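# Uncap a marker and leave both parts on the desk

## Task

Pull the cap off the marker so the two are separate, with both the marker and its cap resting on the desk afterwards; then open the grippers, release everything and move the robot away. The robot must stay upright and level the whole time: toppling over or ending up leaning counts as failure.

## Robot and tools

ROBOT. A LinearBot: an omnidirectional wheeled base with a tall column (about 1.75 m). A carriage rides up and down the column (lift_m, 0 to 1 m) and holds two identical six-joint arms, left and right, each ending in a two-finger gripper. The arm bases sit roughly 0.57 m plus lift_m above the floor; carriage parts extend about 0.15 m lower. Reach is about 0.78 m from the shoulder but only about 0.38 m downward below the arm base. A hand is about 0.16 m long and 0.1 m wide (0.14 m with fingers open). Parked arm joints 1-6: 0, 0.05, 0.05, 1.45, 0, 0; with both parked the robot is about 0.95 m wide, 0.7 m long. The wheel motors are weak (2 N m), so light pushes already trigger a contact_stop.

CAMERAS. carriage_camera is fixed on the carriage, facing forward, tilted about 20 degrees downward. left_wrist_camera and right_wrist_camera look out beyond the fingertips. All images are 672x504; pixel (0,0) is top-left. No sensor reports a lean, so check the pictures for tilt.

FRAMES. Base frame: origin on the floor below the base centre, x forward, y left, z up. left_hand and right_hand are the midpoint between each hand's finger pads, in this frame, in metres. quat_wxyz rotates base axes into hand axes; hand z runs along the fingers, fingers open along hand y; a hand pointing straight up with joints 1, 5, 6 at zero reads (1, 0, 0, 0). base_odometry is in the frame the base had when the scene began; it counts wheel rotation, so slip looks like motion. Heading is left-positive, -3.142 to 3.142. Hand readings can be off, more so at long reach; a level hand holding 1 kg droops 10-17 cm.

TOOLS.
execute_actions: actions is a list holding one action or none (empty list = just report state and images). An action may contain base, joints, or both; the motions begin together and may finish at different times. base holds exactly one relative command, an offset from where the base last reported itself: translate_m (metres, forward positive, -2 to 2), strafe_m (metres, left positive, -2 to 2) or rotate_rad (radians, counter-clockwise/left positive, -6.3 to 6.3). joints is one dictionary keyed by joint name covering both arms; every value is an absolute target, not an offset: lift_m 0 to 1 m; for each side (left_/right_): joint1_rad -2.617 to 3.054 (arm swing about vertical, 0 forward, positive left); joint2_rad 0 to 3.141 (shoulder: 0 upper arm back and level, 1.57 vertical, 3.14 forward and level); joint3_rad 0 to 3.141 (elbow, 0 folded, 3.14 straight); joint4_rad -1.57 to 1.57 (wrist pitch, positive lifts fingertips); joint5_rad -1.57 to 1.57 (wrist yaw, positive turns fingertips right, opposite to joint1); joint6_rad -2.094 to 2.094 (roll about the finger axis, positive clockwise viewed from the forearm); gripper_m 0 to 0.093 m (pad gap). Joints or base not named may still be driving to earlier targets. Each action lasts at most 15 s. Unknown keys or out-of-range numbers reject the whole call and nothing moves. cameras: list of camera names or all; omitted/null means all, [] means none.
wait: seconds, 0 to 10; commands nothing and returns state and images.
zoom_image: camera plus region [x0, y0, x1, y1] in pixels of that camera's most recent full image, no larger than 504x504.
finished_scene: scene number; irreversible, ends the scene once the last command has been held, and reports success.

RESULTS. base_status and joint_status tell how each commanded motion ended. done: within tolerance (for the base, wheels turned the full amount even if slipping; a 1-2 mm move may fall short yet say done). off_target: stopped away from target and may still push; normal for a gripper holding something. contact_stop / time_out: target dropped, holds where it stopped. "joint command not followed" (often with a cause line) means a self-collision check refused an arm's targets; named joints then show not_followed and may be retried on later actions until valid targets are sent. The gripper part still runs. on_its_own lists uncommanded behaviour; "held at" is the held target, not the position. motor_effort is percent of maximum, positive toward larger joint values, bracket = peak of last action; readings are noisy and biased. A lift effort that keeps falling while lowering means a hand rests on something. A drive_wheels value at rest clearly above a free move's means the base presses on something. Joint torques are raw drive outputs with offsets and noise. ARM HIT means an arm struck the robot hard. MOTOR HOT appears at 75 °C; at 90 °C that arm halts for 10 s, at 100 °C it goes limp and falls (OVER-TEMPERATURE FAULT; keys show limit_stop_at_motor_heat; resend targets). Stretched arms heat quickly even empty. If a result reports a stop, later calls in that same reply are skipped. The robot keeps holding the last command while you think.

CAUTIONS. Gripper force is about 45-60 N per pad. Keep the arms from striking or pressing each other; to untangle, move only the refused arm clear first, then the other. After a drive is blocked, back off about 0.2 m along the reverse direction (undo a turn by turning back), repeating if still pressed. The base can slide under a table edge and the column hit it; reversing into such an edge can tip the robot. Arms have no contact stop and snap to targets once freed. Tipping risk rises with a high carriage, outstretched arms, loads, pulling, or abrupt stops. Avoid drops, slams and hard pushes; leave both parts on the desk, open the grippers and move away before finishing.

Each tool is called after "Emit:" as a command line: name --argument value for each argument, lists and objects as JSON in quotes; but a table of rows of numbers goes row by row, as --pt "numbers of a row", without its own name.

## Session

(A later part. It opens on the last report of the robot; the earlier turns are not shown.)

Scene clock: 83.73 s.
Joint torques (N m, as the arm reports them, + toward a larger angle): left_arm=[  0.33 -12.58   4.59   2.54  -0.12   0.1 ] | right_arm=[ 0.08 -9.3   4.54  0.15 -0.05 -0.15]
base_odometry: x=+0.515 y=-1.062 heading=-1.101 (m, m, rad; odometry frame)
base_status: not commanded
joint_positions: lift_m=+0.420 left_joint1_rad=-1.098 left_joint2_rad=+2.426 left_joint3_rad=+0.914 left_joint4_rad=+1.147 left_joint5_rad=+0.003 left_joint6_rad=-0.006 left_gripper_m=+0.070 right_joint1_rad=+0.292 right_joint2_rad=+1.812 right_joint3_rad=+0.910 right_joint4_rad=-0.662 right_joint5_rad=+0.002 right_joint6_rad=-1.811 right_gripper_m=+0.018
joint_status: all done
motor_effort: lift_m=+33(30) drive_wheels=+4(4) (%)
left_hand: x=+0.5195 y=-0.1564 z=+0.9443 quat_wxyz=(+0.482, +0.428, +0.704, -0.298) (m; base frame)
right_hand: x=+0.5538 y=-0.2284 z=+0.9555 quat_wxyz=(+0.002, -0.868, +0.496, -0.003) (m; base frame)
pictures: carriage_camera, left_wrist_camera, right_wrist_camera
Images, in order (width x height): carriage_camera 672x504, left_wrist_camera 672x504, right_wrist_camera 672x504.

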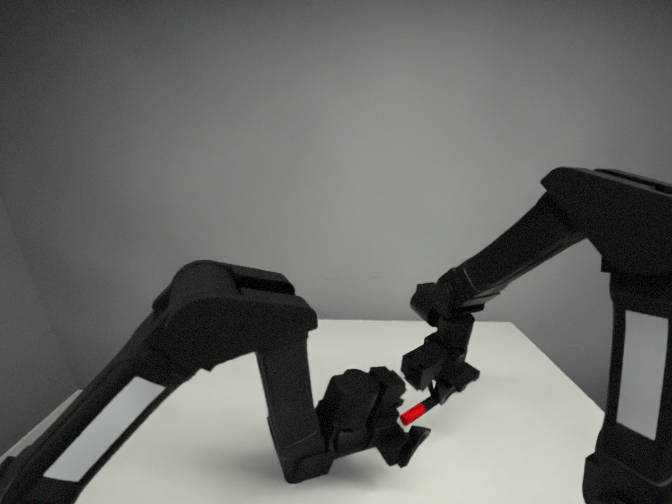

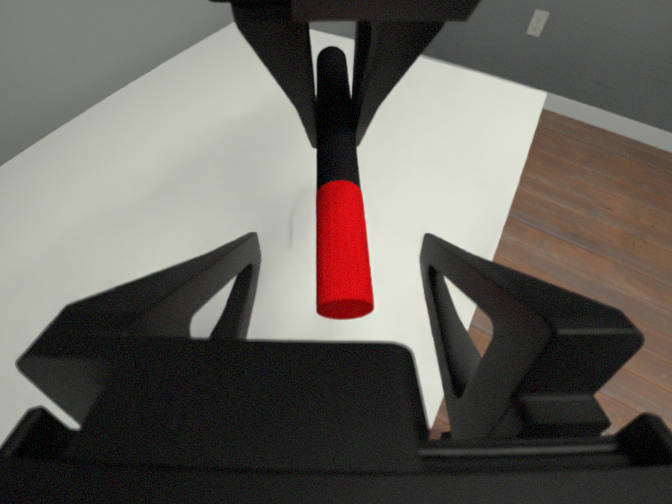

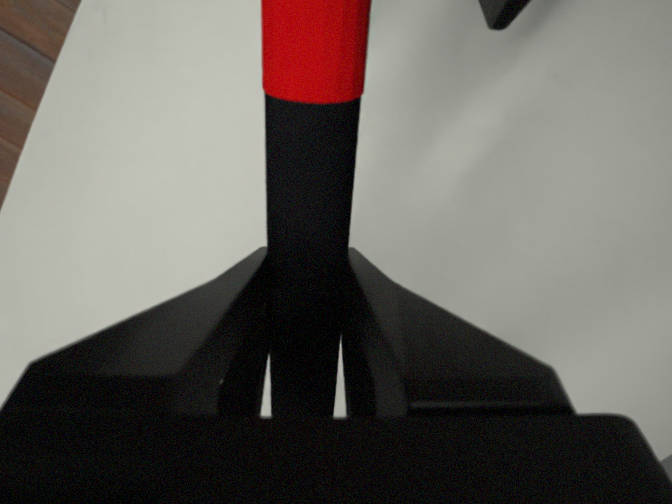

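Emit:
execute_actions --actions '[{"joints":{"left_gripper_m":0}}]'

Scene clock: 86.23 s.
Joint torques (N m, as the arm reports them, + toward a larger angle): left_arm=[  0.4  -12.58   4.6    2.54  -0.13   0.1 ] | right_arm=[ 0.21 -9.08  4.5   0.17 -0.06 -0.12]
base_odometry: x=+0.515 y=-1.062 heading=-1.101 (m, m, rad; odometry frame)
base_status: not commanded
joint_positions: lift_m=+0.420 left_joint1_rad=-1.098 left_joint2_rad=+2.426 left_joint3_rad=+0.914 left_joint4_rad=+1.147 left_joint5_rad=+0.003 left_joint6_rad=-0.006 left_gripper_m=+0.018 right_joint1_rad=+0.292 right_joint2_rad=+1.812 right_joint3_rad=+0.910 right_joint4_rad=-0.662 right_joint5_rad=+0.002 right_joint6_rad=-1.811 right_gripper_m=+0.018
joint_status: left_gripper_m off_target (ended at +0.018, target +0.000)
motor_effort: lift_m=+29(30) drive_wheels=+3(4) (%)
left_hand: x=+0.5196 y=-0.1565 z=+0.9444 quat_wxyz=(+0.482, +0.428, +0.703, -0.298) (m; base frame)
right_hand: x=+0.5538 y=-0.2284 z=+0.9555 quat_wxyz=(+0.002, -0.868, +0.496, -0.003) (m; base frame)
pictures: carriage_camera, left_wrist_camera, right_wrist_camera
Images, in order (width x height): carriage_camera 672x504, left_wrist_camera 672x504, right_wrist_camera 672x504.

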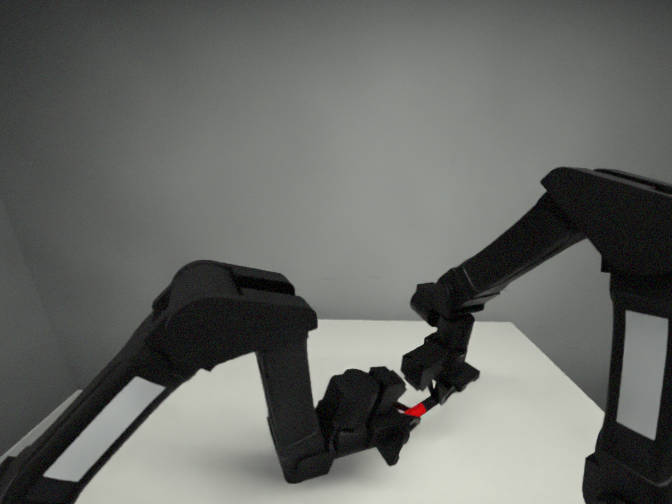

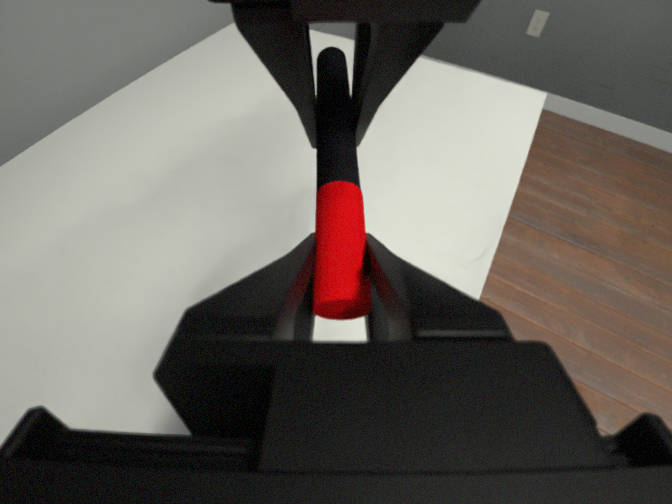

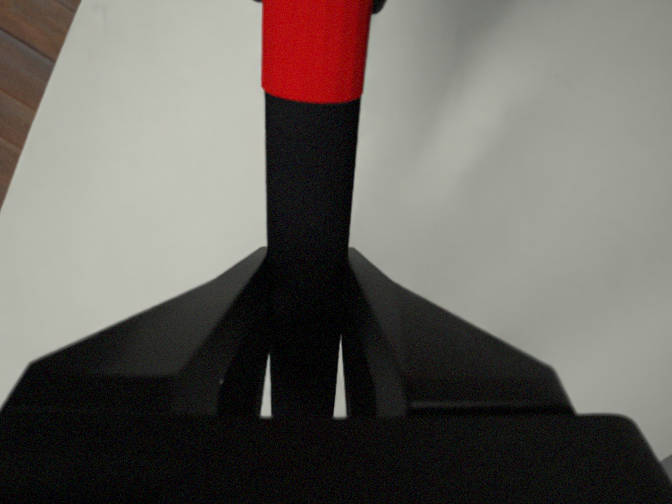

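Emit:
execute_actions --actions '[{"joints":{"left_joint2_rad":2.39,"left_joint3_rad":0.61,"left_joint4_rad":1.43}}]'

Scene clock: 89.63 s.
Joint torques (N m, as the arm reports them, + toward a larger angle): left_arm=[  0.37 -12.31   1.44   2.55  -0.13   0.1 ] | right_arm=[-0.79 -9.23  4.34  0.24  0.03 -0.11]
base_odometry: x=+0.515 y=-1.062 heading=-1.101 (m, m, rad; odometry frame)
base_status: not commanded
joint_positions: lift_m=+0.420 left_joint1_rad=-1.098 left_joint2_rad=+2.407 left_joint3_rad=+0.622 left_joint4_rad=+1.415 left_joint5_rad=+0.003 left_joint6_rad=-0.006 left_gripper_m=+0.018 right_joint1_rad=+0.302 right_joint2_rad=+1.812 right_joint3_rad=+0.910 right_joint4_rad=-0.667 right_joint5_rad=-0.011 right_joint6_rad=-1.811 right_gripper_m=+0.018
joint_status: all done
motor_effort: lift_m=+32(30) drive_wheels=+4(4) (%)
left_hand: x=+0.4870 y=-0.0928 z=+0.9356 quat_wxyz=(+0.480, +0.429, +0.705, -0.297) (m; base frame)
right_hand: x=+0.5509 y=-0.2237 z=+0.9555 quat_wxyz=(+0.004, -0.871, +0.492, +0.003) (m; base frame)
pictures: carriage_camera, left_wrist_camera, right_wrist_camera
Images, in order (width x height): carriage_camera 672x504, left_wrist_camera 672x504, right_wrist_camera 672x504.

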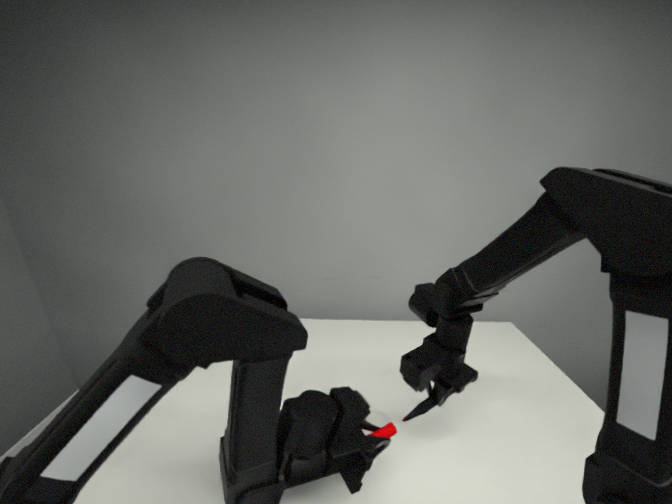

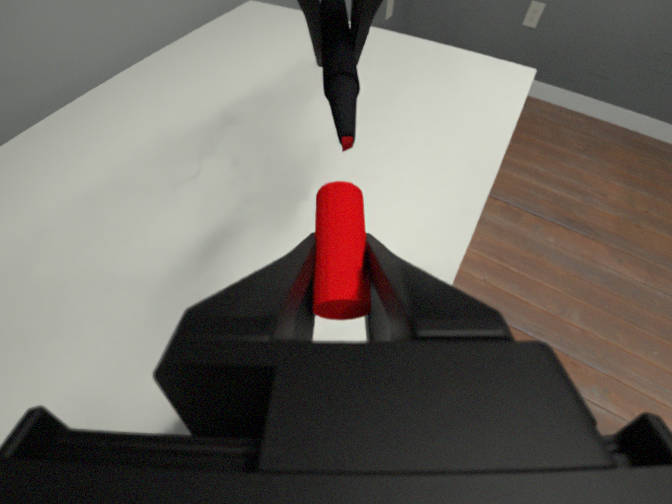

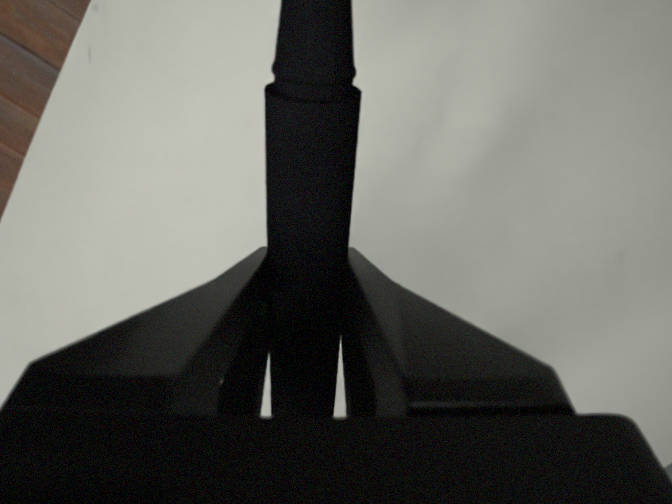

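Emit:
execute_actions --actions '[{"joints":{"left_joint1_rad":-0.1,"right_joint1_rad":0.1}}]' --cameras '[]'

Emit:
execute_actions --actions '[{"joints":{"left_joint2_rad":2.62,"left_joint3_rad":1.15,"left_joint4_rad":0.95,"right_joint2_rad":2.4,"right_joint3_rad":1.4,"right_joint4_rad":-0.57,"right_joint6_rad":0,"lift_m":0.33}}]'

Scene clock: 95.83 s.
Joint torques (N m, as the arm reports them, + toward a larger angle): left_arm=[ -0.19 -12.29   1.43   2.52  -0.07   0.1 ] | right_arm=[-0.55 -9.    4.48  0.19 -0.01 -0.08]
base_odometry: x=+0.515 y=-1.062 heading=-1.101 (m, m, rad; odometry frame)
base_status: not commanded
joint_positions: lift_m=+0.420 left_joint1_rad=-0.099 left_joint2_rad=+2.407 left_joint3_rad=+0.622 left_joint4_rad=+1.419 left_joint5_rad=-0.002 left_joint6_rad=-0.006 left_gripper_m=+0.018 right_joint1_rad=+0.100 right_joint2_rad=+1.812 right_joint3_rad=+0.910 right_joint4_rad=-0.667 right_joint5_rad=-0.005 right_joint6_rad=-1.811 right_gripper_m=+0.018
joint_status: all done
motor_effort: lift_m=+32(28) drive_wheels=+3(4) (%)
left_hand: x=+0.7317 y=+0.2651 z=+0.9365 quat_wxyz=(+0.566, +0.038, +0.823, -0.029) (m; base frame)
right_hand: x=+0.5628 y=-0.2805 z=+0.9555 quat_wxyz=(+0.002, -0.817, +0.577, +0.001) (m; base frame)
pictures: none
No camera images: the call's "cameras" was empty. Leave "cameras" out to get every camera's image.

Scene clock: 97.67 s.
Joint torques (N m, as the arm reports them, + toward a larger angle): left_arm=[ -0.22 -14.63   4.74   2.22  -0.07   0.1 ] | right_arm=[ -0.54 -13.19   6.02   0.37   0.07   0.03]
base_odometry: x=+0.515 y=-1.062 heading=-1.101 (m, m, rad; odometry frame)
base_status: not commanded
joint_positions: lift_m=+0.330 left_joint1_rad=-0.099 left_joint2_rad=+2.624 left_joint3_rad=+1.143 left_joint4_rad=+0.956 left_joint5_rad=-0.002 left_joint6_rad=-0.006 left_gripper_m=+0.018 right_joint1_rad=+0.100 right_joint2_rad=+2.402 right_joint3_rad=+1.382 right_joint4_rad=-0.577 right_joint5_rad=-0.005 right_joint6_rad=-0.009 right_gripper_m=+0.018
joint_status: all done
motor_effort: lift_m=+23(24) drive_wheels=+4(5) (%)
left_hand: x=+0.8232 y=+0.2560 z=+0.7792 quat_wxyz=(+0.499, +0.040, +0.865, -0.025) (m; base frame)
right_hand: x=+0.6675 y=-0.2700 z=+0.7650 quat_wxyz=(-0.014, -0.054, +0.998, +0.002) (m; base frame)
pictures: carriage_camera, left_wrist_camera, right_wrist_camera
Images, in order (width x height): carriage_camera 672x504, left_wrist_camera 672x504, right_wrist_camera 672x504.

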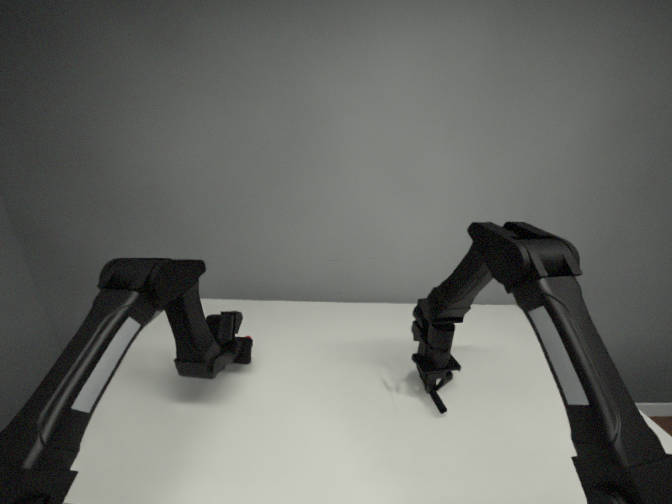

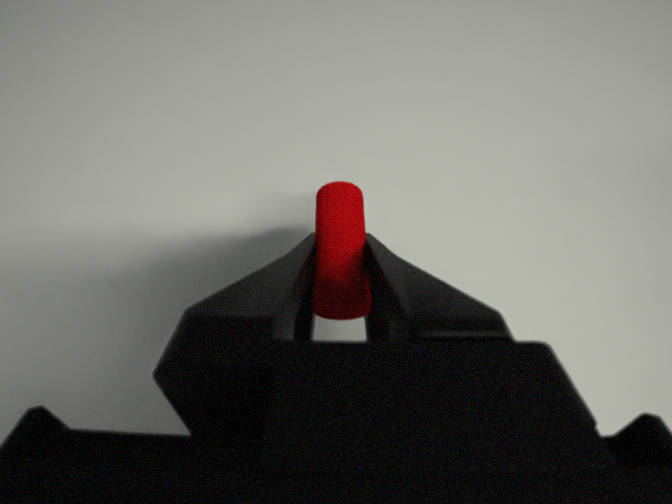

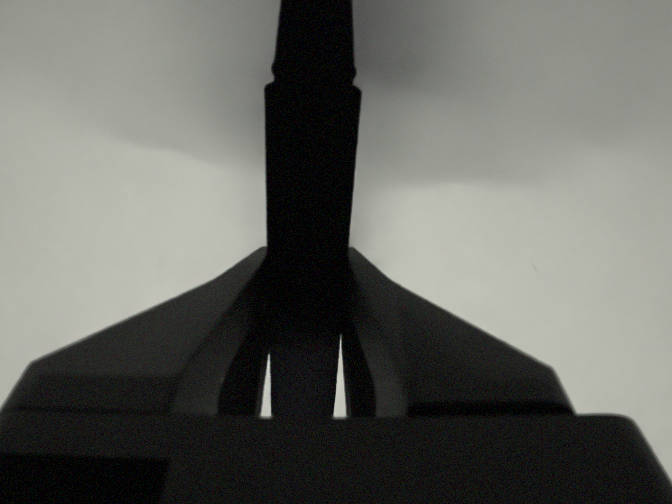

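Emit:
execute_actions --actions '[{"joints":{"lift_m":0.298,"left_joint4_rad":0.88}}]' --cameras '[]'

Emit:
execute_actions --actions '[{"joints":{"left_gripper_m":0.06,"right_gripper_m":0.06}}]' --cameras '[]'

Emit:
execute_actions --actions '[{"joints":{"lift_m":0.4}}]' --cameras '[]'

Emit:
execute_actions --actions '[{"base":{"translate_m":-0.3},"joints":{"left_joint2_rad":0.6,"left_joint3_rad":0.3,"left_joint4_rad":0,"right_joint2_rad":0.6,"right_joint3_rad":0.3,"right_joint4_rad":0}}]' --cameras '["carriage_camera"]'

Scene clock: 102.50 s.
Joint torques (N m, as the arm reports them, + toward a larger angle): left_arm=[ -0.29 -14.54   4.75   2.14  -0.07   0.1 ] | right_arm=[ -0.57 -13.36   5.68   0.35   0.09   0.07]
base_odometry: x=+0.515 y=-1.062 heading=-1.101 (m, m, rad; odometry frame)
base_status: not commanded
joint_positions: lift_m=+0.298 left_joint1_rad=-0.099 left_joint2_rad=+2.624 left_joint3_rad=+1.143 left_joint4_rad=+0.888 left_joint5_rad=-0.002 left_joint6_rad=-0.006 left_gripper_m=+0.018 right_joint1_rad=+0.100 right_joint2_rad=+2.405 right_joint3_rad=+1.388 right_joint4_rad=-0.574 right_joint5_rad=-0.005 right_joint6_rad=-0.009 right_gripper_m=+0.018
joint_status: all done
motor_effort: lift_m=+22(22) drive_wheels=+4(4) (%)
left_hand: x=+0.8144 y=+0.2569 z=+0.7332 quat_wxyz=(+0.469, +0.041, +0.882, -0.024) (m; base frame)
right_hand: x=+0.6703 y=-0.2697 z=+0.7334 quat_wxyz=(-0.010, -0.054, +0.998, +0.002) (m; base frame)
pictures: none
No camera images: the call's "cameras" was empty. Leave "cameras" out to get every camera's image.

Scene clock: 103.13 s.
Joint torques (N m, as the arm reports them, + toward a larger angle): left_arm=[ -0.21 -14.55   4.73   2.14  -0.07   0.1 ] | right_arm=[ -0.5  -13.36   5.89   0.36   0.06   0.07]
base_odometry: x=+0.515 y=-1.062 heading=-1.101 (m, m, rad; odometry frame)
base_status: not commanded
joint_positions: lift_m=+0.298 left_joint1_rad=-0.099 left_joint2_rad=+2.624 left_joint3_rad=+1.143 left_joint4_rad=+0.888 left_joint5_rad=-0.002 left_joint6_rad=-0.006 left_gripper_m=+0.060 right_joint1_rad=+0.100 right_joint2_rad=+2.405 right_joint3_rad=+1.388 right_joint4_rad=-0.574 right_joint5_rad=-0.005 right_joint6_rad=-0.009 right_gripper_m=+0.060
joint_status: all done
motor_effort: lift_m=+23(22) drive_wheels=+4(4) (%)
left_hand: x=+0.8144 y=+0.2569 z=+0.7332 quat_wxyz=(+0.469, +0.041, +0.882, -0.024) (m; base frame)
right_hand: x=+0.6703 y=-0.2697 z=+0.7334 quat_wxyz=(-0.010, -0.054, +0.998, +0.002) (m; base frame)
pictures: none
No camera images: the call's "cameras" was empty. Leave "cameras" out to get every camera's image.

Scene clock: 104.07 s.
Joint torques (N m, as the arm reports them, + toward a larger angle): left_arm=[ -0.23 -14.18   4.72   2.17  -0.07   0.1 ] | right_arm=[ -0.56 -13.36   5.6    0.33   0.04   0.08]
base_odometry: x=+0.515 y=-1.062 heading=-1.101 (m, m, rad; odometry frame)
base_status: not commanded
joint_positions: lift_m=+0.400 left_joint1_rad=-0.099 left_joint2_rad=+2.619 left_joint3_rad=+1.143 left_joint4_rad=+0.885 left_joint5_rad=-0.002 left_joint6_rad=-0.006 left_gripper_m=+0.060 right_joint1_rad=+0.100 right_joint2_rad=+2.403 right_joint3_rad=+1.388 right_joint4_rad=-0.573 right_joint5_rad=-0.005 right_joint6_rad=-0.009 right_gripper_m=+0.060
joint_status: all done
motor_effort: lift_m=+28(33) drive_wheels=+4(4) (%)
left_hand: x=+0.8152 y=+0.2568 z=+0.8366 quat_wxyz=(+0.470, +0.041, +0.881, -0.024) (m; base frame)
right_hand: x=+0.6707 y=-0.2697 z=+0.8352 quat_wxyz=(-0.009, -0.054, +0.998, +0.002) (m; base frame)
pictures: none
No camera images: the call's "cameras" was empty. Leave "cameras" out to get every camera's image.

Scene clock: 106.63 s.
Joint torques (N m, as the arm reports them, + toward a larger angle): left_arm=[-0.2  -1.01  7.63  2.38 -0.08  0.1 ] | right_arm=[-0.47 -0.55  7.16  2.22  0.07  0.09]
base_odometry: x=+0.379 y=-0.795 heading=-1.100 (m, m, rad; odometry frame)
base_status: done
joint_positions: lift_m=+0.400 left_joint1_rad=-0.099 left_joint2_rad=+0.610 left_joint3_rad=+0.313 left_joint4_rad=+0.002 left_joint5_rad=-0.002 left_joint6_rad=-0.006 left_gripper_m=+0.060 right_joint1_rad=+0.100 right_joint2_rad=+0.606 right_joint3_rad=+0.309 right_joint4_rad=-0.015 right_joint5_rad=-0.005 right_joint6_rad=-0.009 right_gripper_m=+0.060
joint_status: all done
motor_effort: lift_m=+30(27) drive_wheels=-3(41) (%)
left_hand: x=+0.5711 y=+0.2811 z=+1.1453 quat_wxyz=(+0.595, +0.037, +0.803, -0.031) (m; base frame)
right_hand: x=+0.5691 y=-0.2799 z=+1.1405 quat_wxyz=(+0.588, -0.045, +0.807, +0.029) (m; base frame)
pictures: carriage_camera
Images, in order (width x height): carriage_camera 672x504.

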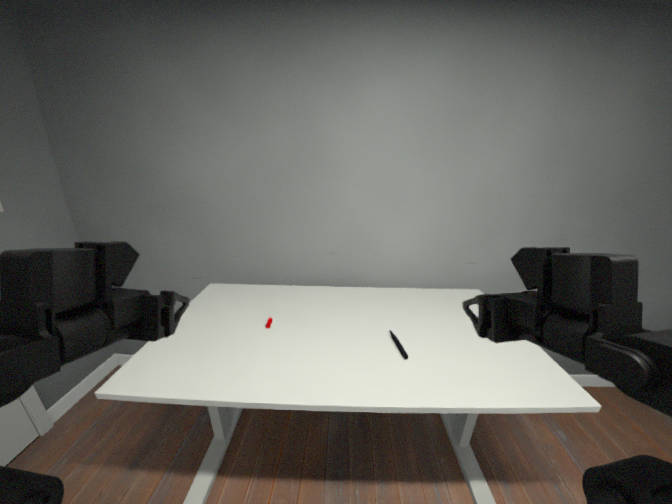

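Emit:
finished_scene --scene 1

The scene is finished: the task was done.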